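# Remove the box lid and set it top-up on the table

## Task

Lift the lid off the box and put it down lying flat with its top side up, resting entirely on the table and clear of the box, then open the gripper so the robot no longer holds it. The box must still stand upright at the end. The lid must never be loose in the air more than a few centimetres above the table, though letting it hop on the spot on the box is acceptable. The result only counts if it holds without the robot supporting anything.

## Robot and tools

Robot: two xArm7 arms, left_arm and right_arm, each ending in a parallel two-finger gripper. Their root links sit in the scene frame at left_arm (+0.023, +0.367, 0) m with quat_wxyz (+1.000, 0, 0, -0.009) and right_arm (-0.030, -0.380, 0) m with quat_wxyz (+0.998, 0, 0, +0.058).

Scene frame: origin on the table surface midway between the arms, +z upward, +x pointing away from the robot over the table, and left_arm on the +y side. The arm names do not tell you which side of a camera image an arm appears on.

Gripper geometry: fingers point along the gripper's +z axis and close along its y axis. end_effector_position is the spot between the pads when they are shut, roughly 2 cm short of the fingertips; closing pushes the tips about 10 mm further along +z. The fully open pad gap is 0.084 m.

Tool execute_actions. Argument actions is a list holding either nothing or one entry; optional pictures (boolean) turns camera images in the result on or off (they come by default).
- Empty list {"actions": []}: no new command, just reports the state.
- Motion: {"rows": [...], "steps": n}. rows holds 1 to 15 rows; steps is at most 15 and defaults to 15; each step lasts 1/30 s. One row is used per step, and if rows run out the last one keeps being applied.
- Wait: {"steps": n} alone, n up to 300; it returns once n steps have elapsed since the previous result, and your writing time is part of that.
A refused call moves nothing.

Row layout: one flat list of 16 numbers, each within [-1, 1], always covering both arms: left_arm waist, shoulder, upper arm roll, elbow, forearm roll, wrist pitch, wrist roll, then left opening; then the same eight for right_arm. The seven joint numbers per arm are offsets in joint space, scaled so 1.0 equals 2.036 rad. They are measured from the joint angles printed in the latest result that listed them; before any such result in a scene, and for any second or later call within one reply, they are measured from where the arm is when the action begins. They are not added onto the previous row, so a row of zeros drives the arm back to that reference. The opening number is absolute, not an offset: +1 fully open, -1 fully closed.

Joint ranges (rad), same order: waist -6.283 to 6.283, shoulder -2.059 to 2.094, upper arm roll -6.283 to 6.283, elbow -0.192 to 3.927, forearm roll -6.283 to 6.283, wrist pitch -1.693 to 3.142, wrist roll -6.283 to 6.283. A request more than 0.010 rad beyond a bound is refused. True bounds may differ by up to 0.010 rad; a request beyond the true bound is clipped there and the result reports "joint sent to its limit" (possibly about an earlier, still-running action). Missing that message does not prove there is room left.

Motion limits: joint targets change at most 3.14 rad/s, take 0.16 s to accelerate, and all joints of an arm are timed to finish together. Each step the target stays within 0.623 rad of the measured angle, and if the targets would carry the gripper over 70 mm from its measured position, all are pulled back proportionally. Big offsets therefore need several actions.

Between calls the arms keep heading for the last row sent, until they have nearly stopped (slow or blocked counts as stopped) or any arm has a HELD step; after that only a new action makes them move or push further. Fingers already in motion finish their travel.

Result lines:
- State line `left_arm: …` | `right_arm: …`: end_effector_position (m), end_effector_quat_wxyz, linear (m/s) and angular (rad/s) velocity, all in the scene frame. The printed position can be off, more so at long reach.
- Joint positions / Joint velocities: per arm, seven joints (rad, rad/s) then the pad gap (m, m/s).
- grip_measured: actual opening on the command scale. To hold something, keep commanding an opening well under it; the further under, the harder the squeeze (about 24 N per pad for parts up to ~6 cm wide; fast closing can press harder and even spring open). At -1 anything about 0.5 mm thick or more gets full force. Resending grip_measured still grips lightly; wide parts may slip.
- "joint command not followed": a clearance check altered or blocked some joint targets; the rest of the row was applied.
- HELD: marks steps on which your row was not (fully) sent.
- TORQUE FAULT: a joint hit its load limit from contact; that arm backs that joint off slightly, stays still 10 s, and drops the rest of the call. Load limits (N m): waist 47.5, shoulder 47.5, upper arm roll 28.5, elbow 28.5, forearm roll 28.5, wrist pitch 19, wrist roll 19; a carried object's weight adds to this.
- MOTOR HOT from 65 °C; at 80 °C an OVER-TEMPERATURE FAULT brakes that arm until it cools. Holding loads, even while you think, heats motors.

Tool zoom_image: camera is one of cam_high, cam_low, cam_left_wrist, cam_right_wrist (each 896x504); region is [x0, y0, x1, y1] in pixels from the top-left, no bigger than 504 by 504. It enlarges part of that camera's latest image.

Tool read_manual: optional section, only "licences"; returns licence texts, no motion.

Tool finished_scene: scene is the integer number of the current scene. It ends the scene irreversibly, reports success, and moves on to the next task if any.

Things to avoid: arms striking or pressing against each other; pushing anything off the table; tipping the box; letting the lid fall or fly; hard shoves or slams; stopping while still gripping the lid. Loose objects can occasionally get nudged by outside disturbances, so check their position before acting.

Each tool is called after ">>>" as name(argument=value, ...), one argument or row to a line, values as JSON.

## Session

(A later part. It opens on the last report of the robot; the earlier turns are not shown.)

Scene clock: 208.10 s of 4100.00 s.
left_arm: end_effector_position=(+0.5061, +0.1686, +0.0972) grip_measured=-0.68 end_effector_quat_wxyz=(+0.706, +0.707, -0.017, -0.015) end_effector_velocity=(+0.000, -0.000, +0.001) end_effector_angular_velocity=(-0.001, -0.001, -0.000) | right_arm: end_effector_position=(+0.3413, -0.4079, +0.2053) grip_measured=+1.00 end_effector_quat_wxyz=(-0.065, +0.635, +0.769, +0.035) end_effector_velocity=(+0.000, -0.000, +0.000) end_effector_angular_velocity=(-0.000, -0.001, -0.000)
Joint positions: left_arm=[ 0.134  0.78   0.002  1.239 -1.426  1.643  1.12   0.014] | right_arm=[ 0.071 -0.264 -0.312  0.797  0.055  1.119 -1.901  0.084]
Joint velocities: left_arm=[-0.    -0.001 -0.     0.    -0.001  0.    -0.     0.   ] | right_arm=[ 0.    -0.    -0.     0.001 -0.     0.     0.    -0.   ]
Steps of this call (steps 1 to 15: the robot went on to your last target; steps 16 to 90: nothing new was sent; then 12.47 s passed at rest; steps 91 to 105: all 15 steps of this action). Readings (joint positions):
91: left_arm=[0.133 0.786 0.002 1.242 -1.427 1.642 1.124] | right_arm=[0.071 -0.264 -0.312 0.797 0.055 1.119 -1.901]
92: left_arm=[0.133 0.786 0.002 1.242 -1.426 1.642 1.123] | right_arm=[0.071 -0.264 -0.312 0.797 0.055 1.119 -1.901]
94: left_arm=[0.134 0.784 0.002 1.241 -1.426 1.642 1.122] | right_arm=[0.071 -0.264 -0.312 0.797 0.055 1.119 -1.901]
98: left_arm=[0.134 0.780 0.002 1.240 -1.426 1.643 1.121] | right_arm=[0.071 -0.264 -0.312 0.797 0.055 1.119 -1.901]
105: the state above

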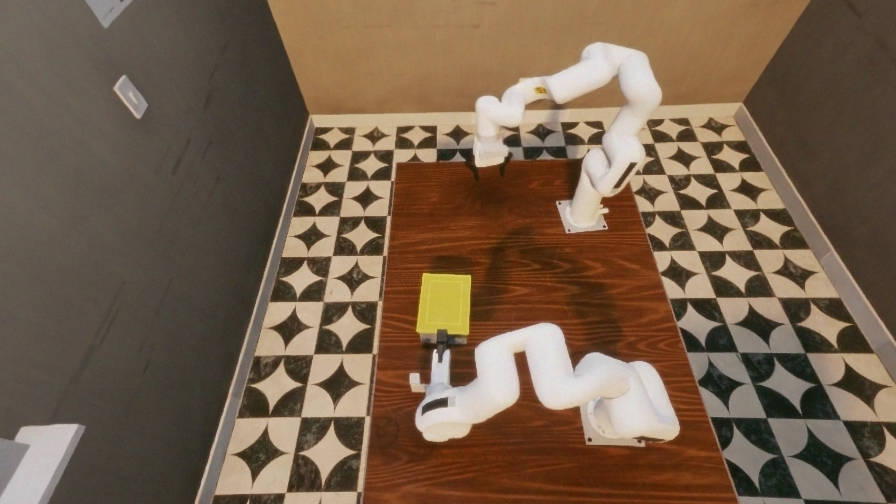

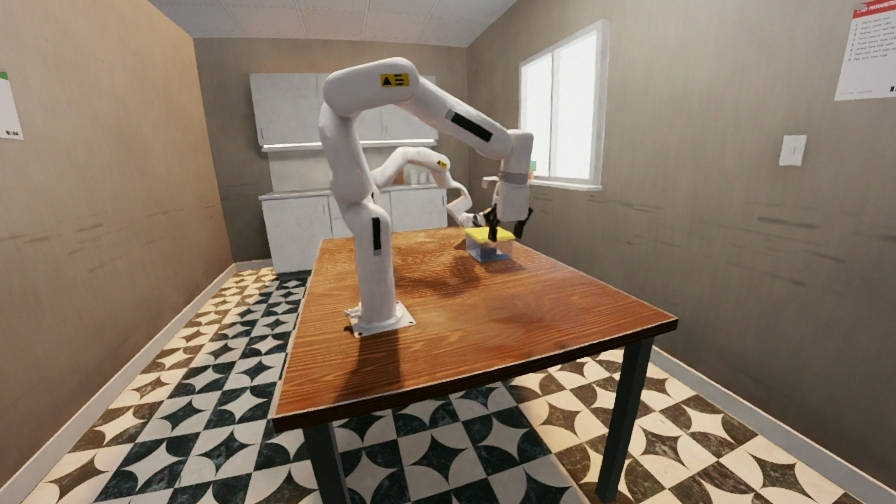

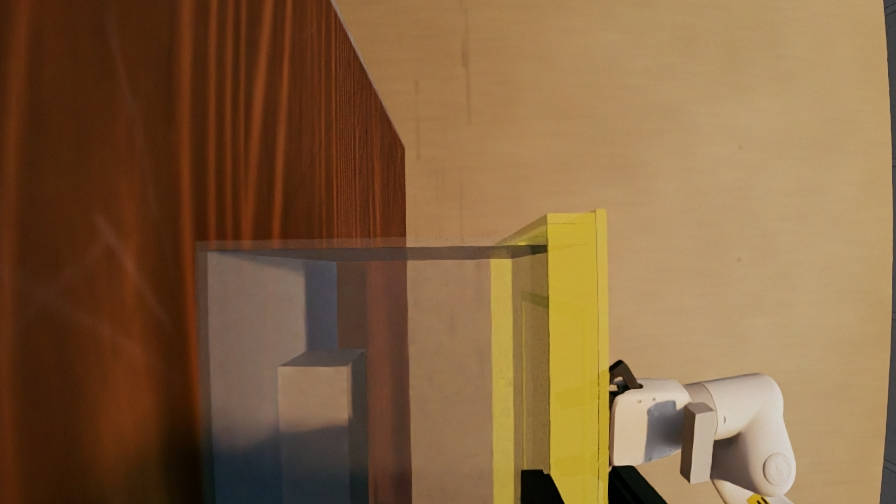

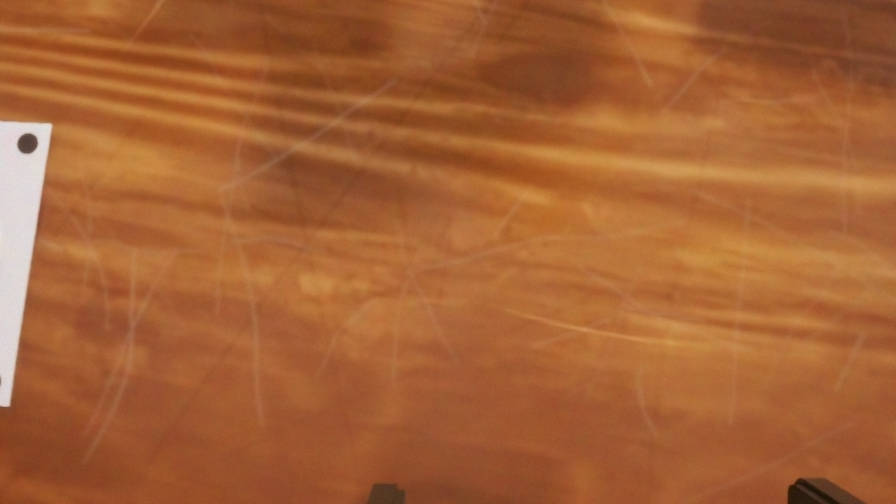

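>>> execute_actions(
  actions=[
    {"rows": [[0,-0.002,0,-0.001,0,0,-0.001,-1, 0,0,0,0,0,0,0,1],[0,-0.004,0,-0.002,0,0,-0.002,-1, 0,0,0,0,0,0,0,1],[0,-0.006,0,-0.003,0,0,-0.003,-1, 0,0,0,0,0,0,0,1],[0,-0.008,0,-0.004,0,0,-0.004,-1, 0,0,0,0,0,0,0,1],[0,-0.010,0,-0.005,0,0,-0.005,-1, 0,0,0,0,0,0,0,1],[0,-0.012,0,-0.006,0,0,-0.006,-1, 0,0,0,0,0,0,0,1],[0,-0.014,0,-0.007,0,0,-0.007,-1, 0,0,0,0,0,0,0,1],[0,-0.016,0,-0.008,0,0,-0.008,-1, 0,0,0,0,0,0,0,1],[0,-0.018,0,-0.009,0,0,-0.009,-1, 0,0,0,0,0,0,0,1],[0,-0.020,0,-0.010,0,0,-0.010,-1, 0,0,0,0,0,0,0,1],[0,-0.022,0,-0.011,0,0,-0.011,-1, 0,0,0,0,0,0,0,1],[0,-0.024,0,-0.012,0,0,-0.012,-1, 0,0,0,0,0,0,0,1],[0,-0.0264,0,-0.0134,0,0,-0.013,-1, 0,0,0,0,0,0,0,1]], "steps": 15},
  ],
)

Scene clock: 216.17 s of 4100.00 s.
left_arm: end_effector_position=(+0.5058, +0.1682, +0.1146) grip_measured=-0.69 end_effector_quat_wxyz=(+0.705, +0.708, -0.018, -0.014) end_effector_velocity=(+0.002, -0.005, +0.042) end_effector_angular_velocity=(+0.001, -0.028, -0.007) | right_arm: end_effector_position=(+0.3413, -0.4079, +0.2053) grip_measured=+1.00 end_effector_quat_wxyz=(-0.065, +0.635, +0.769, +0.035) end_effector_velocity=(+0.001, -0.000, +0.001) end_effector_angular_velocity=(-0.000, -0.002, +0.000)
Joint positions: left_arm=[ 0.134  0.731  0.002  1.216 -1.426  1.643  1.097  0.014] | right_arm=[ 0.071 -0.264 -0.312  0.797  0.055  1.119 -1.901  0.084]
Joint velocities: left_arm=[-0.003 -0.105 -0.007 -0.037 -0.003  0.003 -0.04   0.   ] | right_arm=[-0.    -0.     0.     0.002 -0.    -0.    -0.     0.   ]
Steps of this call (steps 1 to 15: the robot went on to your last target; steps 16 to 90: nothing new was sent; then 4.57 s passed at rest; steps 91 to 105: all 15 steps of this action). Readings (joint positions):
91: left_arm=[0.134 0.780 0.002 1.239 -1.426 1.643 1.120] | right_arm=[0.071 -0.264 -0.312 0.797 0.055 1.119 -1.901]
92: left_arm=[0.134 0.779 0.002 1.239 -1.426 1.642 1.120] | right_arm=[0.071 -0.264 -0.312 0.797 0.055 1.119 -1.901]
94: left_arm=[0.134 0.775 0.002 1.236 -1.425 1.642 1.118] | right_arm=[0.071 -0.264 -0.312 0.797 0.055 1.119 -1.901]
98: left_arm=[0.134 0.761 0.003 1.228 -1.425 1.641 1.110] | right_arm=[0.071 -0.264 -0.312 0.797 0.055 1.119 -1.901]
105: the state above

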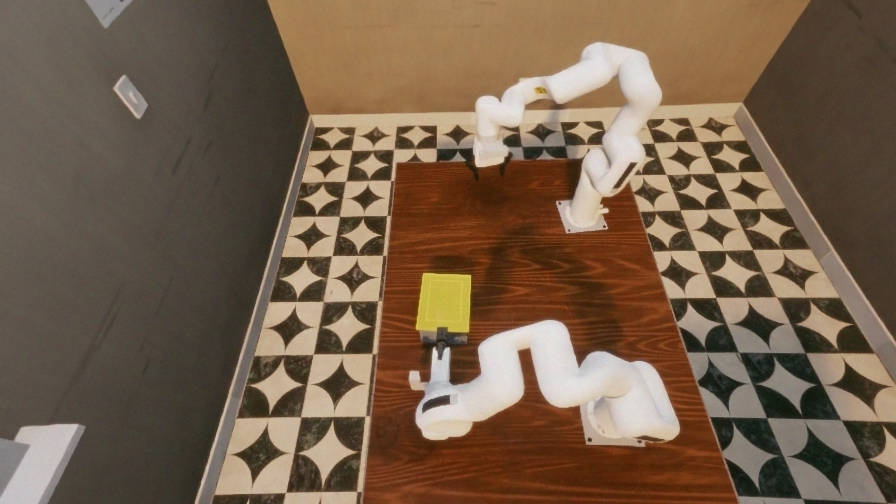

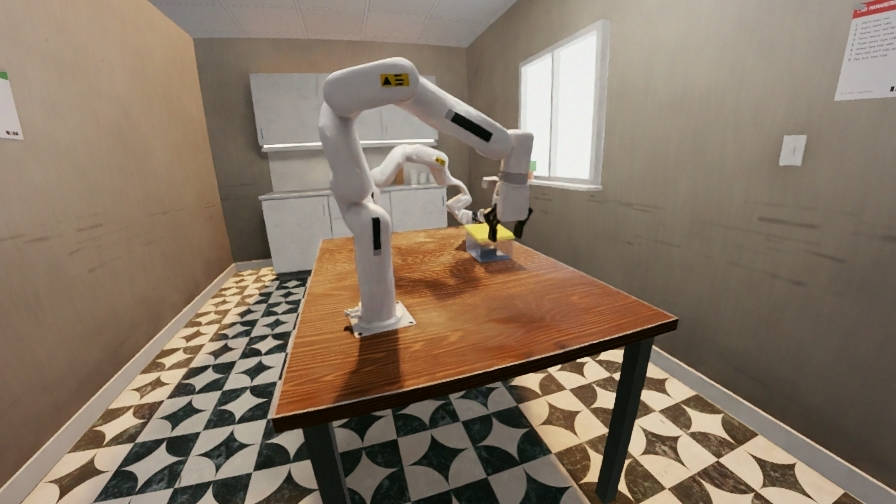

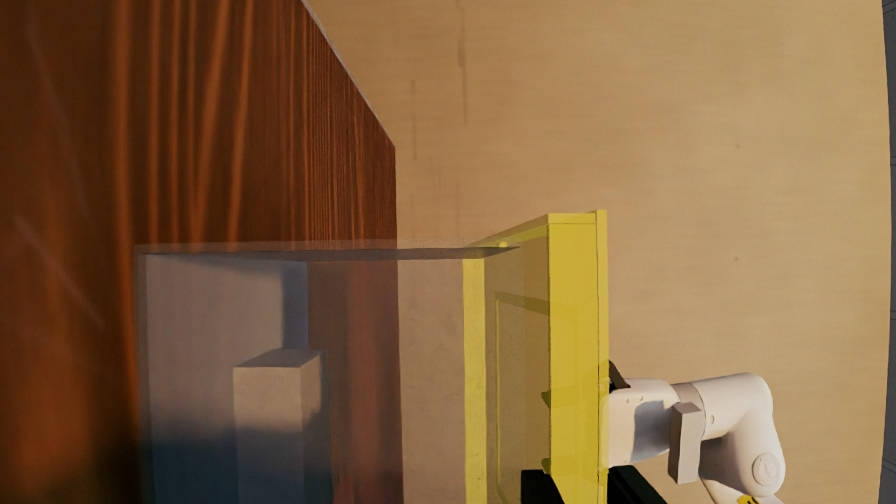

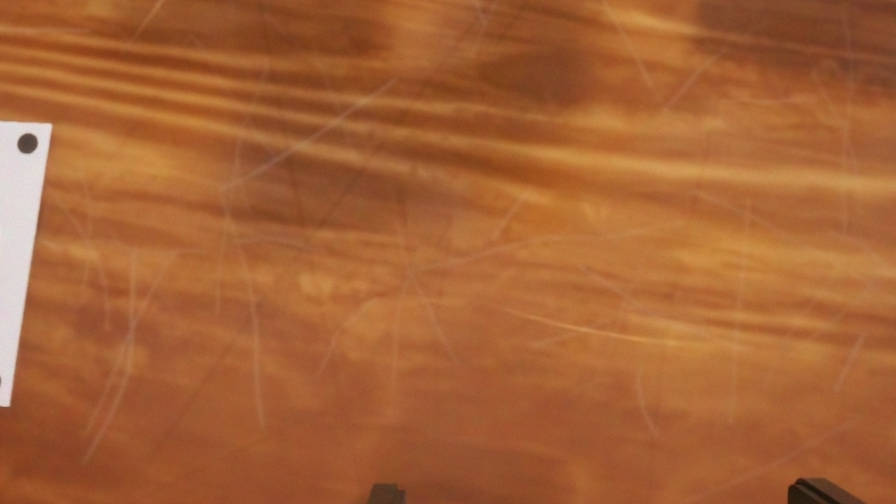

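>>> execute_actions(
  actions=[
    {"rows": [[-0.0005,-0.004,0,-0.002,-0.0004,-0.0002,-0.002,-1, 0.1744,0.385,0.153,0.4224,-0.027,0.009,0.452,1],[-0.0008,-0.006,0,-0.0028,-0.0007,-0.0004,-0.003,-1, 0.1744,0.385,0.153,0.4224,-0.027,0.009,0.452,1],[-0.0011,-0.008,0,-0.0036,-0.001,-0.0005,-0.004,-1, 0.1744,0.385,0.153,0.4224,-0.027,0.009,0.452,1],[-0.0014,-0.010,0,-0.0045,-0.0013,-0.0007,-0.0053,-1, 0.1744,0.385,0.153,0.4224,-0.027,0.009,0.452,1],[-0.0017,-0.012,0,-0.0054,-0.0016,-0.0008,-0.0065,-1, 0.1744,0.385,0.153,0.4224,-0.027,0.009,0.452,1],[-0.002,-0.014,0,-0.0063,-0.0019,-0.001,-0.0076,-1, 0.1744,0.385,0.153,0.4224,-0.027,0.009,0.452,1],[-0.0024,-0.016,0,-0.0072,-0.0022,-0.0011,-0.0087,-1, 0.1744,0.385,0.153,0.4224,-0.027,0.009,0.452,1],[-0.0028,-0.018,0,-0.0081,-0.0025,-0.0013,-0.0098,-1, 0.1744,0.385,0.153,0.4224,-0.027,0.009,0.452,1],[-0.0031,-0.020,0,-0.009,-0.0028,-0.0015,-0.011,-1, 0.1744,0.385,0.153,0.4224,-0.027,0.009,0.452,1],[-0.0035,-0.022,0,-0.0099,-0.0031,-0.0017,-0.012,-1, 0.1744,0.385,0.153,0.4224,-0.027,0.009,0.452,1],[-0.0039,-0.024,0,-0.0108,-0.0034,-0.0018,-0.0132,-1, 0.1744,0.385,0.153,0.4224,-0.027,0.009,0.452,1],[-0.0042,-0.0264,0,-0.0118,-0.0037,-0.002,-0.0145,-1, 0.1744,0.385,0.153,0.4224,-0.027,0.009,0.452,1]], "steps": 15},
  ],
  pictures=false,
)

>>> execute_actions(
  actions=[
    {"steps": 25},
  ],
)

Scene clock: 256.50 s of 4100.00 s.
left_arm: end_effector_position=(+0.5062, +0.1644, +0.1330) grip_measured=-0.69 end_effector_quat_wxyz=(+0.704, +0.710, -0.018, -0.014) end_effector_velocity=(+0.001, -0.007, +0.024) end_effector_angular_velocity=(+0.002, -0.008, -0.004) | right_arm: end_effector_position=(+0.4514, -0.2599, +0.2033) grip_measured=+1.00 end_effector_quat_wxyz=(-0.014, +0.662, +0.749, -0.018) end_effector_velocity=(+0.194, +0.376, -0.025) end_effector_angular_velocity=(-0.144, -0.151, -0.380)
Joint positions: left_arm=[ 0.126  0.68   0.002  1.193 -1.433  1.64   1.069  0.014] | right_arm=[ 0.264  0.14  -0.143  1.222  0.025  1.129 -1.466  0.084]
Joint velocities: left_arm=[-0.011 -0.061 -0.004 -0.021 -0.009 -0.004 -0.033  0.   ] | right_arm=[ 0.357  0.844  0.306  0.976 -0.057  0.017  1.086  0.   ]
Steps of this call (steps 1 to 15: the robot went on to your last target; steps 16 to 90: nothing new was sent; then 36.83 s passed at rest; steps 91 to 105: all 15 steps of this action). Readings (joint positions):
91: left_arm=[0.134 0.726 0.002 1.212 -1.426 1.643 1.094] | right_arm=[0.071 -0.264 -0.312 0.797 0.055 1.119 -1.900]
92: left_arm=[0.134 0.725 0.002 1.212 -1.426 1.643 1.093] | right_arm=[0.074 -0.258 -0.311 0.803 0.054 1.120 -1.893]
94: left_arm=[0.133 0.722 0.002 1.210 -1.427 1.642 1.091] | right_arm=[0.102 -0.204 -0.291 0.859 0.049 1.122 -1.837]
98: left_arm=[0.131 0.707 0.002 1.205 -1.429 1.642 1.084] | right_arm=[0.174 -0.071 -0.220 0.991 0.039 1.125 -1.707]
105: the state above

Scene clock: 257.33 s of 4100.00 s.
left_arm: end_effector_position=(+0.5060, +0.1642, +0.1338) grip_measured=-0.69 end_effector_quat_wxyz=(+0.704, +0.710, -0.018, -0.014) end_effector_velocity=(-0.000, -0.000, -0.000) end_effector_angular_velocity=(+0.000, +0.001, -0.001) | right_arm: end_effector_position=(+0.4942, -0.0673, +0.1706) grip_measured=+1.00 end_effector_quat_wxyz=(+0.000, +0.725, +0.689, -0.000) end_effector_velocity=(-0.012, +0.017, -0.006) end_effector_angular_velocity=(+0.004, +0.015, +0.031)
Joint positions: left_arm=[ 0.125  0.677  0.002  1.192 -1.433  1.639  1.067  0.014] | right_arm=[ 0.425  0.519 -0.002  1.657 -0.     1.138 -0.981  0.084]
Joint velocities: left_arm=[ 0.     0.    -0.    -0.001  0.    -0.    -0.     0.   ] | right_arm=[ 0.015  0.009  0.021 -0.002  0.001  0.001  0.002  0.   ]
Steps of this call (steps 1 to 25: the robot went on to your last target). Readings (joint positions):
1: left_arm=[0.126 0.679 0.001 1.193 -1.433 1.640 1.068] | right_arm=[0.276 0.168 -0.132 1.255 0.023 1.130 -1.430]
2: left_arm=[0.126 0.678 0.002 1.193 -1.433 1.640 1.068] | right_arm=[0.288 0.196 -0.122 1.287 0.021 1.130 -1.394]
4: left_arm=[0.126 0.678 0.002 1.192 -1.433 1.639 1.067] | right_arm=[0.312 0.252 -0.101 1.350 0.018 1.132 -1.323]
8: left_arm=[0.126 0.678 0.002 1.191 -1.433 1.639 1.067] | right_arm=[0.358 0.361 -0.060 1.475 0.011 1.134 -1.184]
25: the state above

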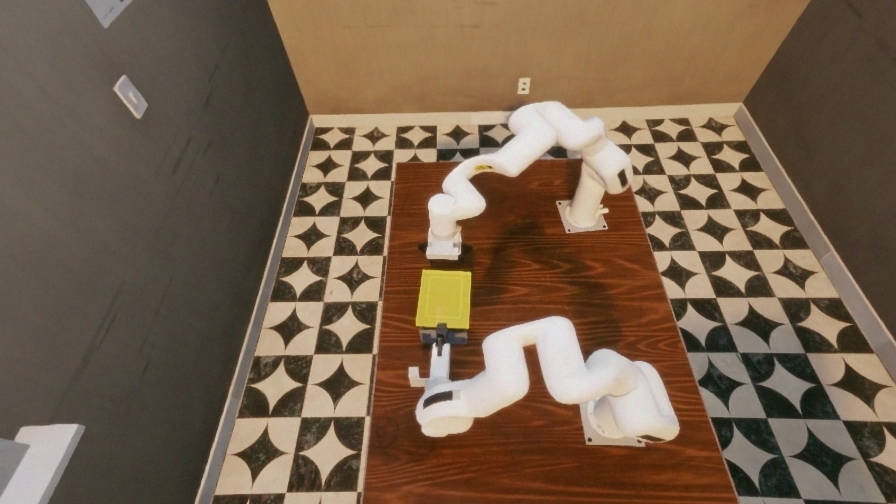

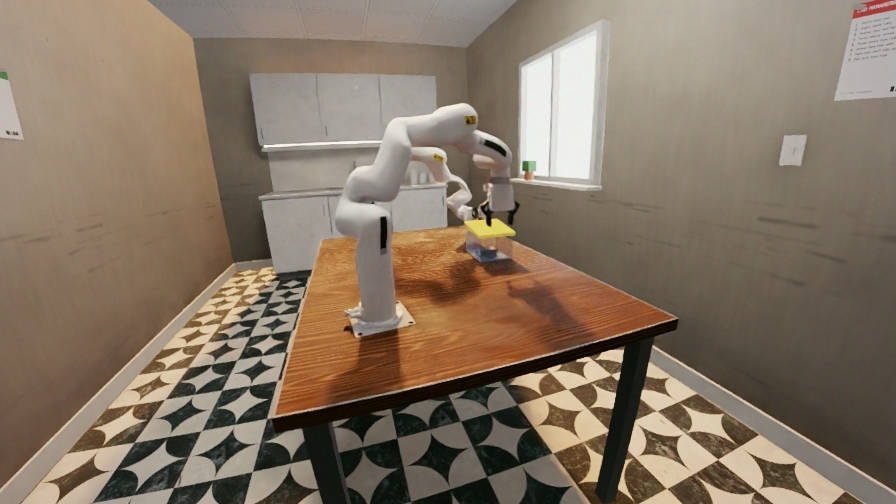

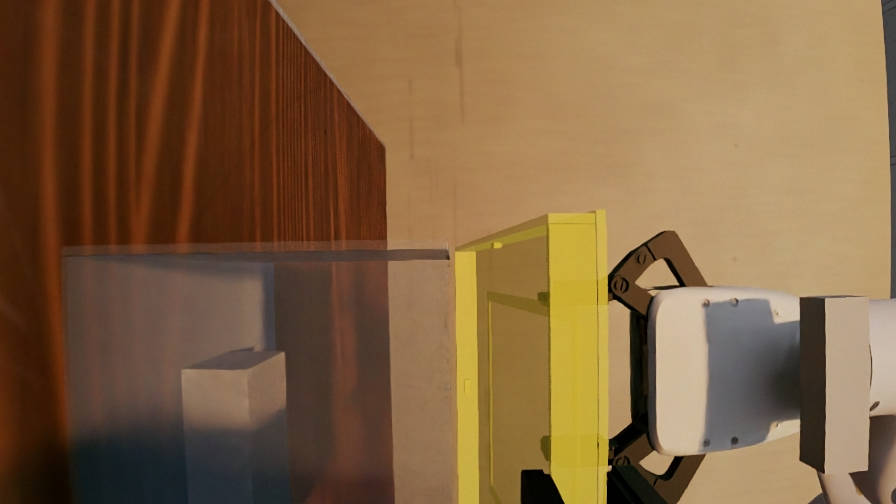

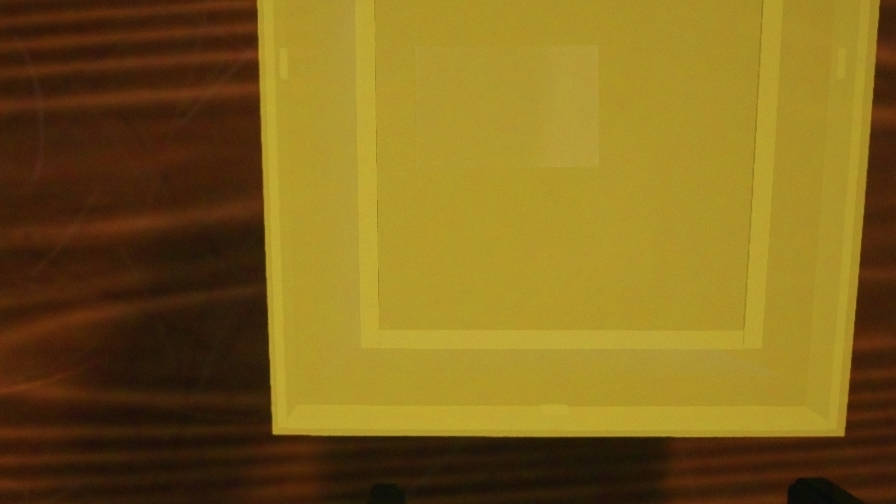

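>>> execute_actions(
  actions=[
    {"rows": [[0,-0.002,0,-0.0008,0,0,-0.0012,-1, -0.17,-0.25,0,-0.25,0,0,0,1],[0,-0.004,0,-0.0016,0,0,-0.0024,-1, -0.17,-0.25,0,-0.25,0,0,0,1],[0,-0.007,0,-0.0029,0,0,-0.004,-1, -0.17,-0.25,0,-0.25,0,0,0,1],[0,-0.010,0,-0.004,0,0,-0.006,-1, -0.17,-0.25,0,-0.25,0,0,0,1],[0,-0.013,0,-0.0053,0,0,-0.008,-1, -0.17,-0.25,0,-0.25,0,0,0,1],[0,-0.016,0,-0.0066,0,0,-0.0095,-1, -0.17,-0.25,0,-0.25,0,0,0,1],[0,-0.019,0,-0.009,0,0,-0.010,-1, -0.17,-0.25,0,-0.25,0,0,0,1],[0,-0.022,0,-0.013,0,0,-0.009,-1, -0.17,-0.25,0,-0.25,0,0,0,1],[0,-0.025,0,-0.019,0,0,-0.006,-1, -0.17,-0.25,0,-0.25,0,0,0,1],[0,-0.029,0,-0.027,0,0,-0.002,-1, -0.17,-0.25,0,-0.25,0,0,0,1],[0,-0.034,0,-0.037,0,0,0.003,-1, -0.17,-0.25,0,-0.25,0,0,0,1],[0,-0.040,0,-0.048,0,0,0.008,-1, -0.17,-0.25,0,-0.25,0,0,0,1],[0,-0.046,0,-0.060,0,0,0.014,-1, -0.17,-0.25,0,-0.25,0,0,0,1],[0,-0.052,0,-0.072,0,0,0.020,-1, -0.17,-0.25,0,-0.25,0,0,0,1],[0,-0.058,0,-0.084,0,0,0.026,-1, -0.17,-0.25,0,-0.25,0,0,0,1]], "steps": 15},
  ],
)

Scene clock: 312.07 s of 4100.00 s.
left_arm: end_effector_position=(+0.4856, +0.1621, +0.1474) grip_measured=-0.69 end_effector_quat_wxyz=(+0.705, +0.709, -0.018, -0.014) end_effector_velocity=(-0.168, -0.019, -0.006) end_effector_angular_velocity=(-0.047, +0.018, -0.005) | right_arm: end_effector_position=(+0.4586, -0.2498, +0.2278) grip_measured=+1.00 end_effector_quat_wxyz=(+0.000, +0.813, +0.582, +0.001) end_effector_velocity=(-0.182, -0.393, +0.082) end_effector_angular_velocity=(+0.002, +0.005, -0.657)
Joint positions: left_arm=[ 0.126  0.6    0.002  1.1   -1.433  1.639  1.081  0.014] | right_arm=[ 0.149  0.114 -0.003  1.253 -0.     1.138 -0.981  0.084]
Joint velocities: left_arm=[-0.001 -0.311 -0.001 -0.619  0.002  0.001  0.289 -0.   ] | right_arm=[-0.658 -0.97   0.001 -0.972  0.     0.002 -0.    -0.   ]
Steps of this call (steps 1 to 30: the robot went on to your last target; steps 31 to 90: nothing new was sent; then 51.23 s passed at rest; steps 91 to 105: all 15 steps of this action). Readings (joint positions):
91: left_arm=[0.125 0.677 0.002 1.192 -1.433 1.639 1.067] | right_arm=[0.426 0.520 -0.001 1.657 -0.000 1.138 -0.981]
92: left_arm=[0.125 0.677 0.002 1.191 -1.433 1.639 1.066] | right_arm=[0.422 0.514 0.001 1.650 0.000 1.137 -0.981]
94: left_arm=[0.126 0.672 0.002 1.189 -1.433 1.639 1.064] | right_arm=[0.391 0.463 0.009 1.592 0.001 1.138 -0.981]
98: left_arm=[0.126 0.651 0.002 1.181 -1.433 1.639 1.052] | right_arm=[0.299 0.335 -0.005 1.475 -0.000 1.137 -0.981]
105: the state above

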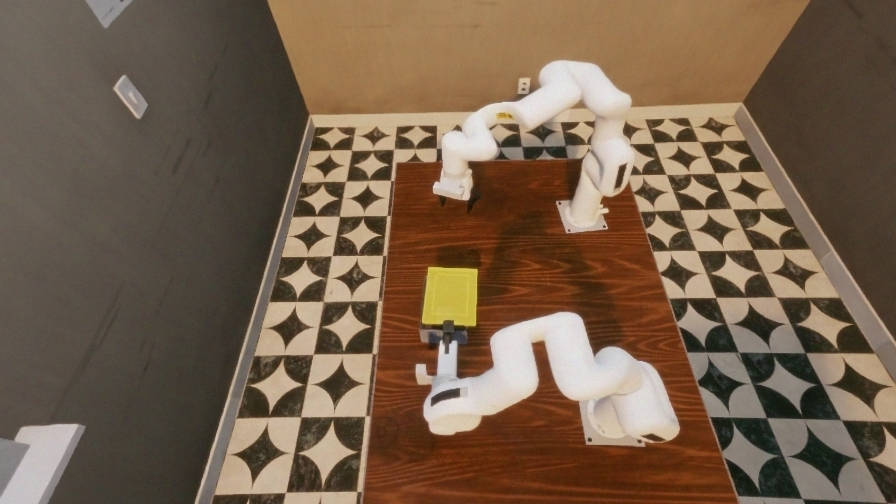

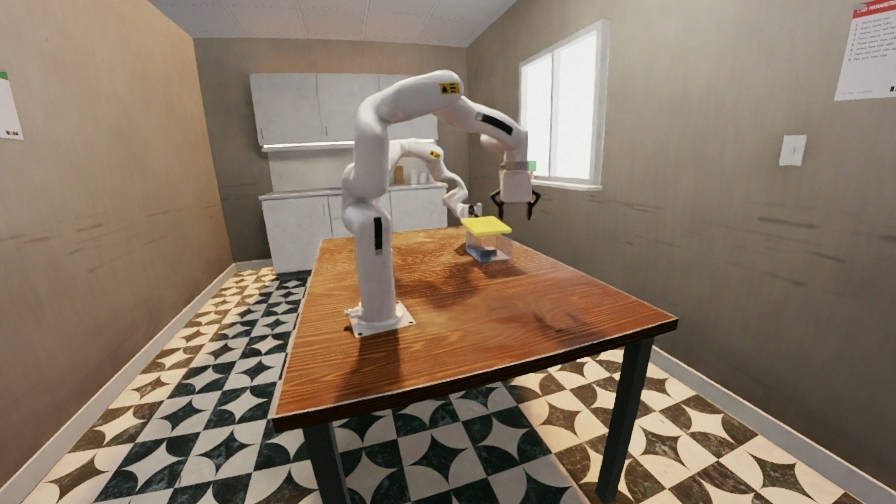

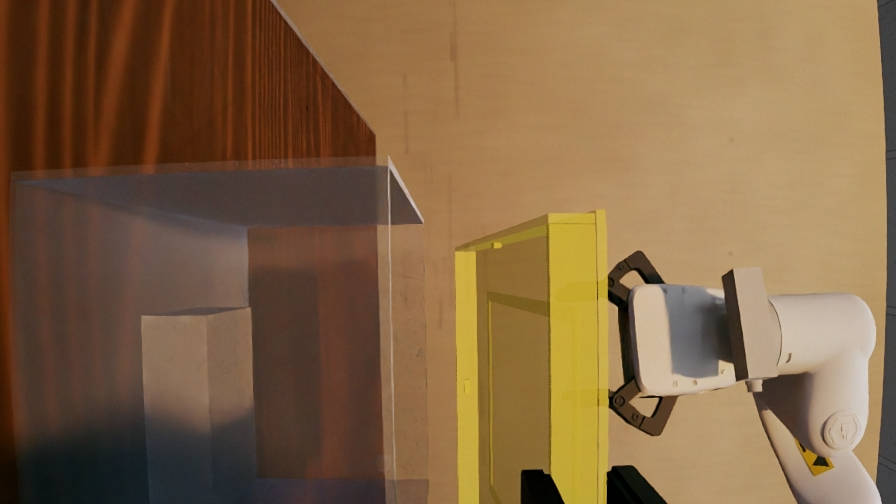

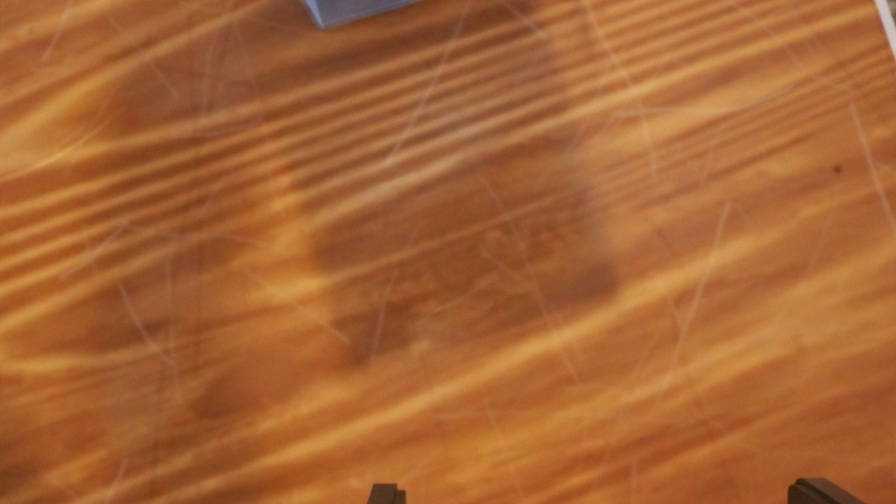

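>>> execute_actions(
  actions=[
    {"rows": [[0,-0.0233,0,-0.0446,0,0,0.0214,-1, -0.0344,-0.051,0,-0.0516,0,0,0,1],[0,-0.0277,0,-0.0529,0,0,0.0254,-1, -0.0344,-0.051,0,-0.0516,0,0,0,1],[0,-0.035,0,-0.0669,0,0,0.0321,-1, -0.0344,-0.051,0,-0.0516,0,0,0,1],[0,-0.0437,0,-0.0836,0,0,0.0401,-1, -0.0344,-0.051,0,-0.0516,0,0,0,1],[0,-0.0539,0,-0.1031,0,0,0.0494,-1, -0.0344,-0.051,0,-0.0516,0,0,0,1],[0,-0.0656,0,-0.1254,0,0,0.0601,-1, -0.0344,-0.051,0,-0.0516,0,0,0,1],[0,-0.0772,0,-0.1477,0,0,0.0708,-1, -0.0344,-0.051,0,-0.0516,0,0,0,1],[0,-0.0889,0,-0.17,0,0,0.0815,-1, -0.0344,-0.051,0,-0.0516,0,0,0,1],[0,-0.1005,0,-0.1922,0,0,0.0922,-1, -0.0344,-0.051,0,-0.0516,0,0,0,1],[0,-0.1122,0,-0.2145,0,0,0.1029,-1, -0.0344,-0.051,0,-0.0516,0,0,0,1],[0,-0.1224,0,-0.234,0,0,0.1122,-1, -0.0344,-0.051,0,-0.0516,0,0,0,1],[0,-0.1311,0,-0.2507,0,0,0.1202,-1, -0.0344,-0.051,0,-0.0516,0,0,0,1],[0,-0.1384,0,-0.2647,0,0,0.1269,-1, -0.0344,-0.051,0,-0.0516,0,0,0,1],[0,-0.1428,0,-0.273,0,0,0.1309,-1, -0.0344,-0.051,0,-0.0516,0,0,0,1],[0,-0.1457,0,-0.2786,0,0,0.1336,-1, -0.0344,-0.051,0,-0.0516,0,0,0,1]], "steps": 15},
  ],
  pictures=false,
)

>>> execute_actions(
  actions=[
    {"steps": 12},
  ],
)

Scene clock: 326.43 s of 4100.00 s.
left_arm: end_effector_position=(+0.3483, +0.1469, +0.1490) grip_measured=-0.69 end_effector_quat_wxyz=(+0.717, +0.697, -0.018, -0.013) end_effector_velocity=(-0.339, -0.038, +0.007) end_effector_angular_velocity=(-0.080, +0.012, +0.008) | right_arm: end_effector_position=(+0.4367, -0.2900, +0.2347) grip_measured=+1.00 end_effector_quat_wxyz=(+0.000, +0.833, +0.553, +0.000) end_effector_velocity=(+0.000, +0.000, +0.000) end_effector_angular_velocity=(+0.000, -0.000, -0.000)
Joint positions: left_arm=[ 0.125  0.353  0.001  0.628 -1.433  1.639  1.306  0.014] | right_arm=[ 0.079  0.01  -0.003  1.148 -0.     1.138 -0.981  0.084]
Joint velocities: left_arm=[-0.001 -0.56  -0.003 -1.082  0.003  0.001  0.507 -0.   ] | right_arm=[ 0.     0.    -0.     0.001  0.     0.    -0.     0.   ]
Steps of this call (steps 1 to 30: the robot went on to your last target; steps 31 to 90: nothing new was sent; then 10.87 s passed at rest; steps 91 to 105: all 15 steps of this action). Readings (joint positions):
91: left_arm=[0.125 0.559 0.002 1.020 -1.433 1.639 1.120] | right_arm=[0.079 0.010 -0.002 1.148 -0.000 1.138 -0.981]
92: left_arm=[0.126 0.558 0.002 1.019 -1.433 1.639 1.121] | right_arm=[0.079 0.010 -0.002 1.148 -0.000 1.138 -0.981]
94: left_arm=[0.126 0.549 0.002 1.003 -1.434 1.639 1.129] | right_arm=[0.079 0.010 -0.003 1.148 -0.000 1.138 -0.981]
98: left_arm=[0.126 0.499 0.002 0.907 -1.434 1.639 1.174] | right_arm=[0.079 0.010 -0.003 1.148 -0.000 1.138 -0.981]
105: the state above

Scene clock: 326.83 s of 4100.00 s.
left_arm: end_effector_position=(+0.3192, +0.1441, +0.1500) grip_measured=-0.69 end_effector_quat_wxyz=(+0.719, +0.695, -0.018, -0.011) end_effector_velocity=(-0.006, -0.001, -0.002) end_effector_angular_velocity=(-0.003, +0.013, -0.003) | right_arm: end_effector_position=(+0.4367, -0.2900, +0.2347) grip_measured=+1.00 end_effector_quat_wxyz=(+0.000, +0.833, +0.553, +0.000) end_effector_velocity=(+0.000, -0.000, +0.001) end_effector_angular_velocity=(+0.000, -0.002, +0.000)
Joint positions: left_arm=[ 0.126  0.303  0.002  0.534 -1.433  1.639  1.353  0.014] | right_arm=[ 0.079  0.01  -0.003  1.148 -0.     1.138 -0.981  0.084]
Joint velocities: left_arm=[-0.001  0.001 -0.002 -0.012  0.001  0.001 -0.     0.   ] | right_arm=[-0.    -0.001  0.     0.001 -0.     0.    -0.    -0.   ]
Steps of this call (steps 1 to 12: the robot went on to your last target). Readings (joint positions):
1: left_arm=[0.125 0.336 0.001 0.595 -1.433 1.639 1.322] | right_arm=[0.079 0.010 -0.003 1.148 -0.000 1.138 -0.981]
2: left_arm=[0.125 0.323 0.001 0.568 -1.433 1.639 1.334] | right_arm=[0.079 0.010 -0.003 1.148 -0.000 1.138 -0.981]
4: left_arm=[0.125 0.309 0.001 0.541 -1.433 1.639 1.347] | right_arm=[0.079 0.010 -0.003 1.148 -0.000 1.138 -0.981]
8: left_arm=[0.126 0.304 0.002 0.536 -1.434 1.639 1.353] | right_arm=[0.079 0.010 -0.003 1.148 -0.000 1.138 -0.981]
12: the state above

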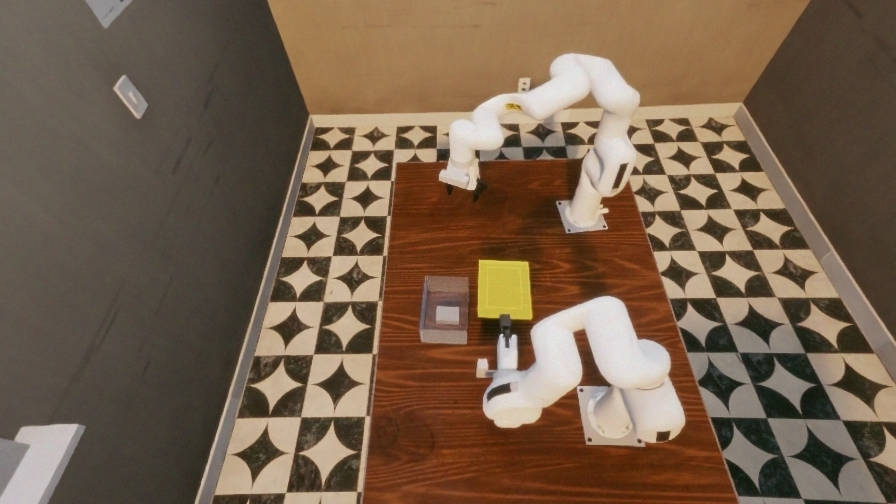

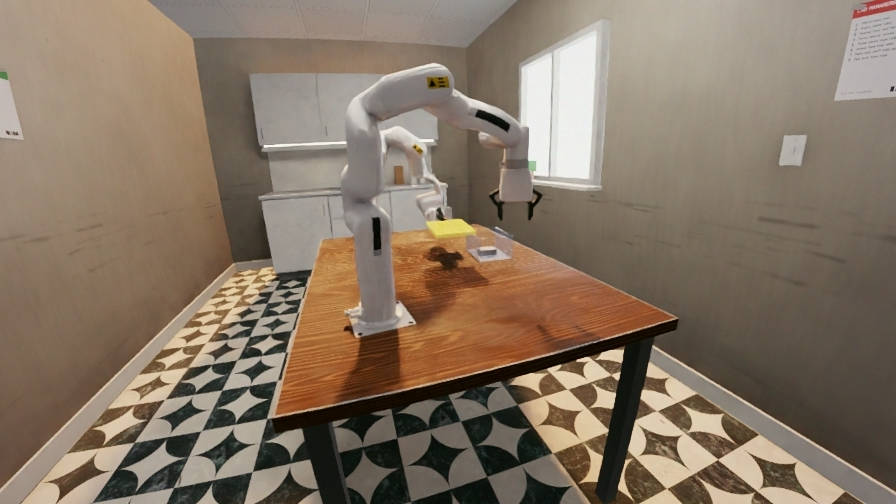

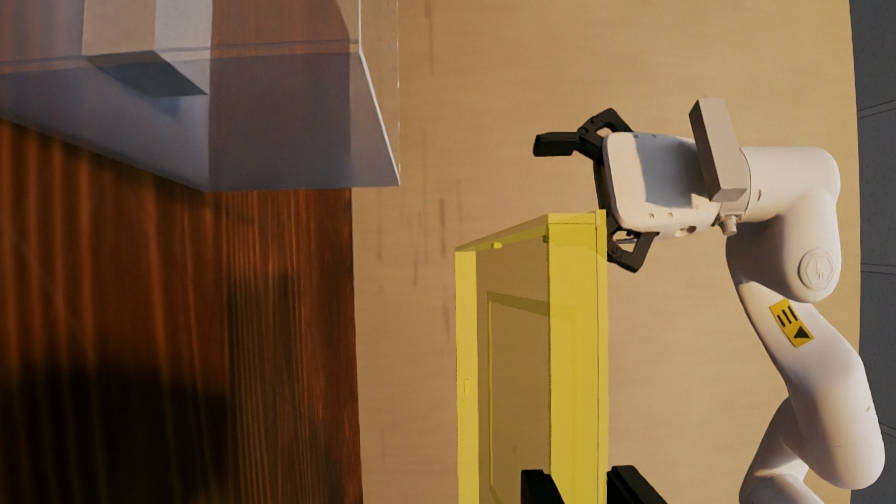

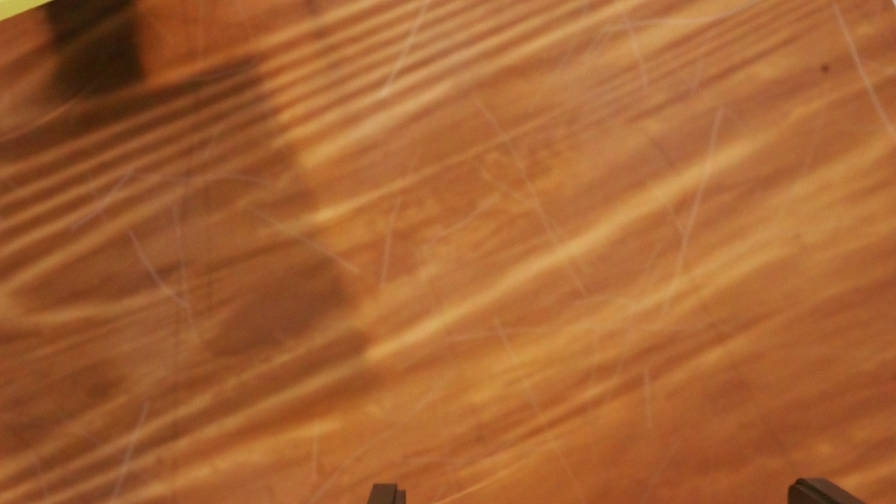

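>>> execute_actions(
  actions=[
    {"rows": [[-0.0009,0.0016,0,0.0003,-0.0004,-0.0034,0.0011,-1, 0,0,0,0,0,0,0,1],[-0.0025,0.0044,0,0.0009,-0.0011,-0.009,0.003,-1, 0,0,0,0,0,0,0,1],[-0.0047,0.0082,0,0.0016,-0.002,-0.0169,0.0056,-1, 0,0,0,0,0,0,0,1],[-0.0072,0.0126,0,0.0025,-0.0031,-0.0259,0.0085,-1, 0,0,0,0,0,0,0,1],[-0.01,0.0176,0,0.0034,-0.0043,-0.036,0.0119,-1, 0,0,0,0,0,0,0,1],[-0.0131,0.0231,0,0.0045,-0.0056,-0.0473,0.0156,-1, 0,0,0,0,0,0,0,1],[-0.0163,0.0285,0,0.0056,-0.0069,-0.0586,0.0193,-1, 0,0,0,0,0,0,0,1],[-0.0194,0.034,0,0.0066,-0.0082,-0.0698,0.023,-1, 0,0,0,0,0,0,0,1],[-0.0222,0.039,0,0.0076,-0.0094,-0.08,0.0263,-1, 0,0,0,0,0,0,0,1],[-0.0247,0.0434,0,0.0085,-0.0105,-0.089,0.0293,-1, 0,0,0,0,0,0,0,1],[-0.0269,0.0472,0,0.0092,-0.0114,-0.0968,0.0319,-1, 0,0,0,0,0,0,0,1],[-0.0288,0.0505,0,0.0098,-0.0122,-0.1036,0.0341,-1, 0,0,0,0,0,0,0,1],[-0.03,0.0527,0,0.0103,-0.0128,-0.1081,0.0356,-1, 0,0,0,0,0,0,0,1],[-0.031,0.0544,0,0.0106,-0.0132,-0.1115,0.0367,-1, 0,0,0,0,0,0,0,1],[-0.0313,0.0549,0,0.0107,-0.0133,-0.1126,0.0371,-1, 0,0,0,0,0,0,0,1]], "steps": 15},
  ],
  pictures=false,
)

>>> execute_actions(
  actions=[
    {"steps": 10},
  ],
)

Scene clock: 367.90 s of 4100.00 s.
left_arm: end_effector_position=(+0.3151, +0.1443, +0.0776) grip_measured=-0.69 end_effector_quat_wxyz=(+0.653, +0.757, -0.015, -0.013) end_effector_velocity=(-0.017, +0.009, -0.136) end_effector_angular_velocity=(+0.354, +0.006, -0.025) | right_arm: end_effector_position=(+0.4367, -0.2900, +0.2347) grip_measured=+1.00 end_effector_quat_wxyz=(+0.000, +0.833, +0.553, +0.000) end_effector_velocity=(-0.000, +0.000, -0.000) end_effector_angular_velocity=(+0.000, +0.000, +0.001)
Joint positions: left_arm=[ 0.07   0.402  0.002  0.553 -1.457  1.439  1.419  0.014] | right_arm=[ 0.079  0.01  -0.003  1.148 -0.     1.138 -0.981  0.084]
Joint velocities: left_arm=[-0.107  0.188 -0.     0.035 -0.045 -0.379  0.124 -0.   ] | right_arm=[ 0.  0.  0. -0.  0.  0. -0.  0.]
Steps of this call (steps 1 to 30: the robot went on to your last target; steps 31 to 90: nothing new was sent; then 37.57 s passed at rest; steps 91 to 105: all 15 steps of this action). Readings (joint positions):
91: left_arm=[0.126 0.303 0.002 0.533 -1.433 1.639 1.353] | right_arm=[0.079 0.010 -0.003 1.148 -0.000 1.138 -0.981]
92: left_arm=[0.125 0.304 0.002 0.533 -1.434 1.638 1.354] | right_arm=[0.079 0.010 -0.003 1.148 -0.000 1.138 -0.981]
94: left_arm=[0.122 0.309 0.002 0.535 -1.435 1.627 1.357] | right_arm=[0.079 0.010 -0.003 1.148 -0.000 1.138 -0.981]
98: left_arm=[0.107 0.337 0.002 0.541 -1.442 1.570 1.376] | right_arm=[0.079 0.010 -0.003 1.148 -0.000 1.138 -0.981]
105: the state above

Scene clock: 368.23 s of 4100.00 s.
left_arm: end_effector_position=(+0.3145, +0.1452, +0.0679) grip_measured=-0.69 end_effector_quat_wxyz=(+0.642, +0.766, -0.016, -0.013) end_effector_velocity=(-0.001, -0.000, -0.001) end_effector_angular_velocity=(+0.001, +0.000, -0.002) | right_arm: end_effector_position=(+0.4367, -0.2900, +0.2347) grip_measured=+1.00 end_effector_quat_wxyz=(+0.000, +0.833, +0.553, +0.000) end_effector_velocity=(+0.000, +0.000, +0.000) end_effector_angular_velocity=(+0.000, -0.001, +0.000)
Joint positions: left_arm=[ 0.062  0.415  0.002  0.556 -1.461  1.41   1.429  0.014] | right_arm=[ 0.079  0.01  -0.003  1.148 -0.     1.138 -0.981  0.084]
Joint velocities: left_arm=[-0.001  0.002 -0.001 -0.     0.    -0.002  0.002  0.   ] | right_arm=[-0.     0.     0.     0.001 -0.    -0.     0.    -0.   ]
Steps of this call (steps 1 to 10: the robot went on to your last target). Readings (joint positions):
1: left_arm=[0.067 0.407 0.002 0.554 -1.458 1.428 1.423] | right_arm=[0.079 0.010 -0.003 1.148 -0.000 1.138 -0.981]
2: left_arm=[0.065 0.411 0.002 0.554 -1.459 1.420 1.425] | right_arm=[0.079 0.010 -0.003 1.148 -0.000 1.138 -0.981]
4: left_arm=[0.063 0.414 0.002 0.555 -1.460 1.413 1.427] | right_arm=[0.079 0.010 -0.003 1.148 -0.000 1.138 -0.981]
8: left_arm=[0.062 0.415 0.002 0.556 -1.461 1.410 1.429] | right_arm=[0.079 0.010 -0.003 1.148 -0.000 1.138 -0.981]
10: the state above

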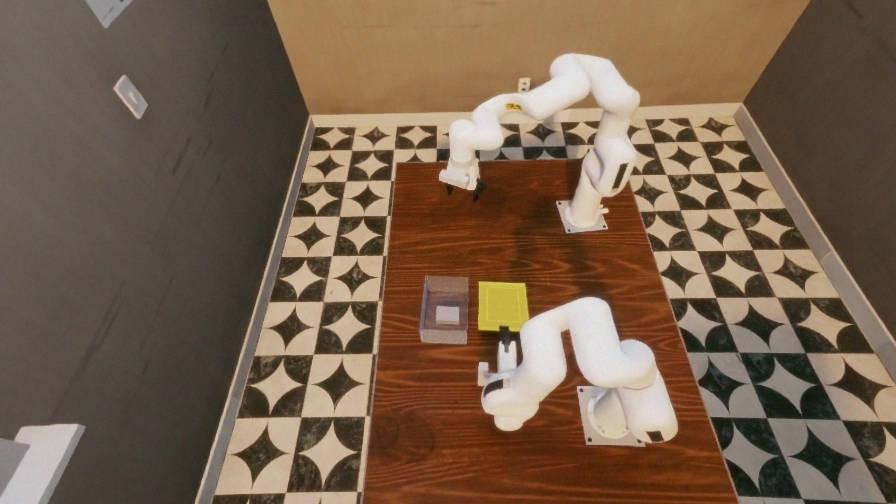

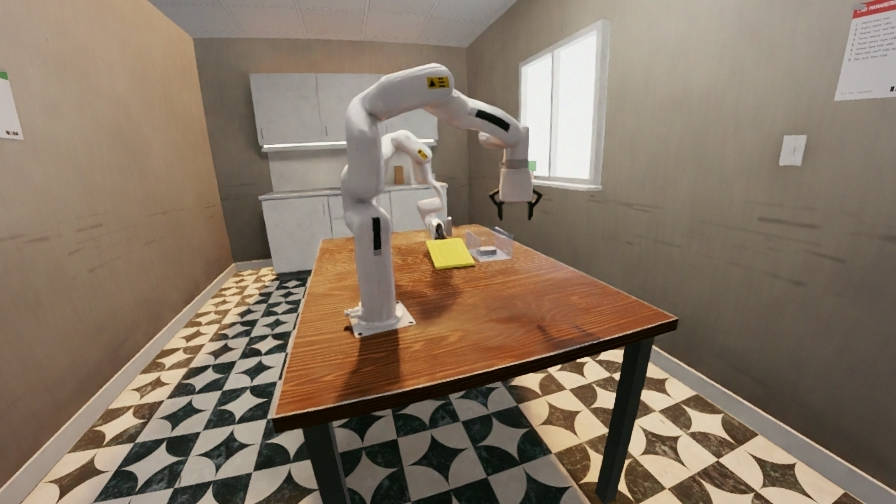

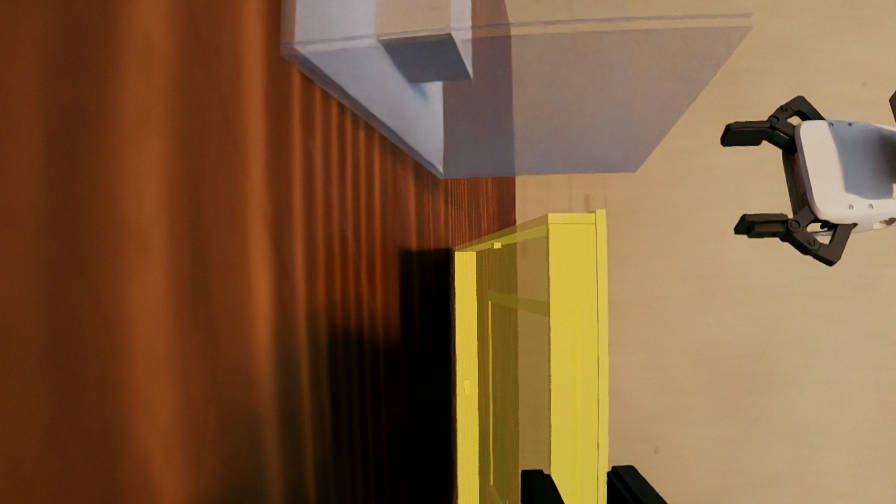

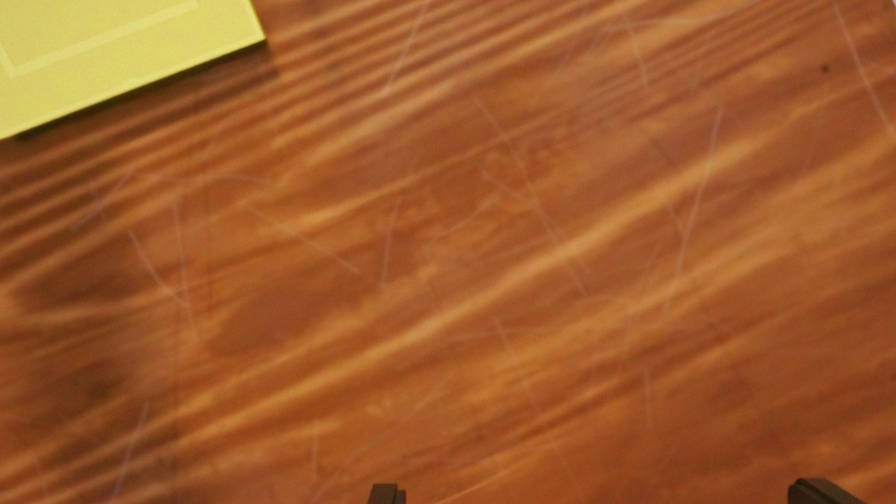

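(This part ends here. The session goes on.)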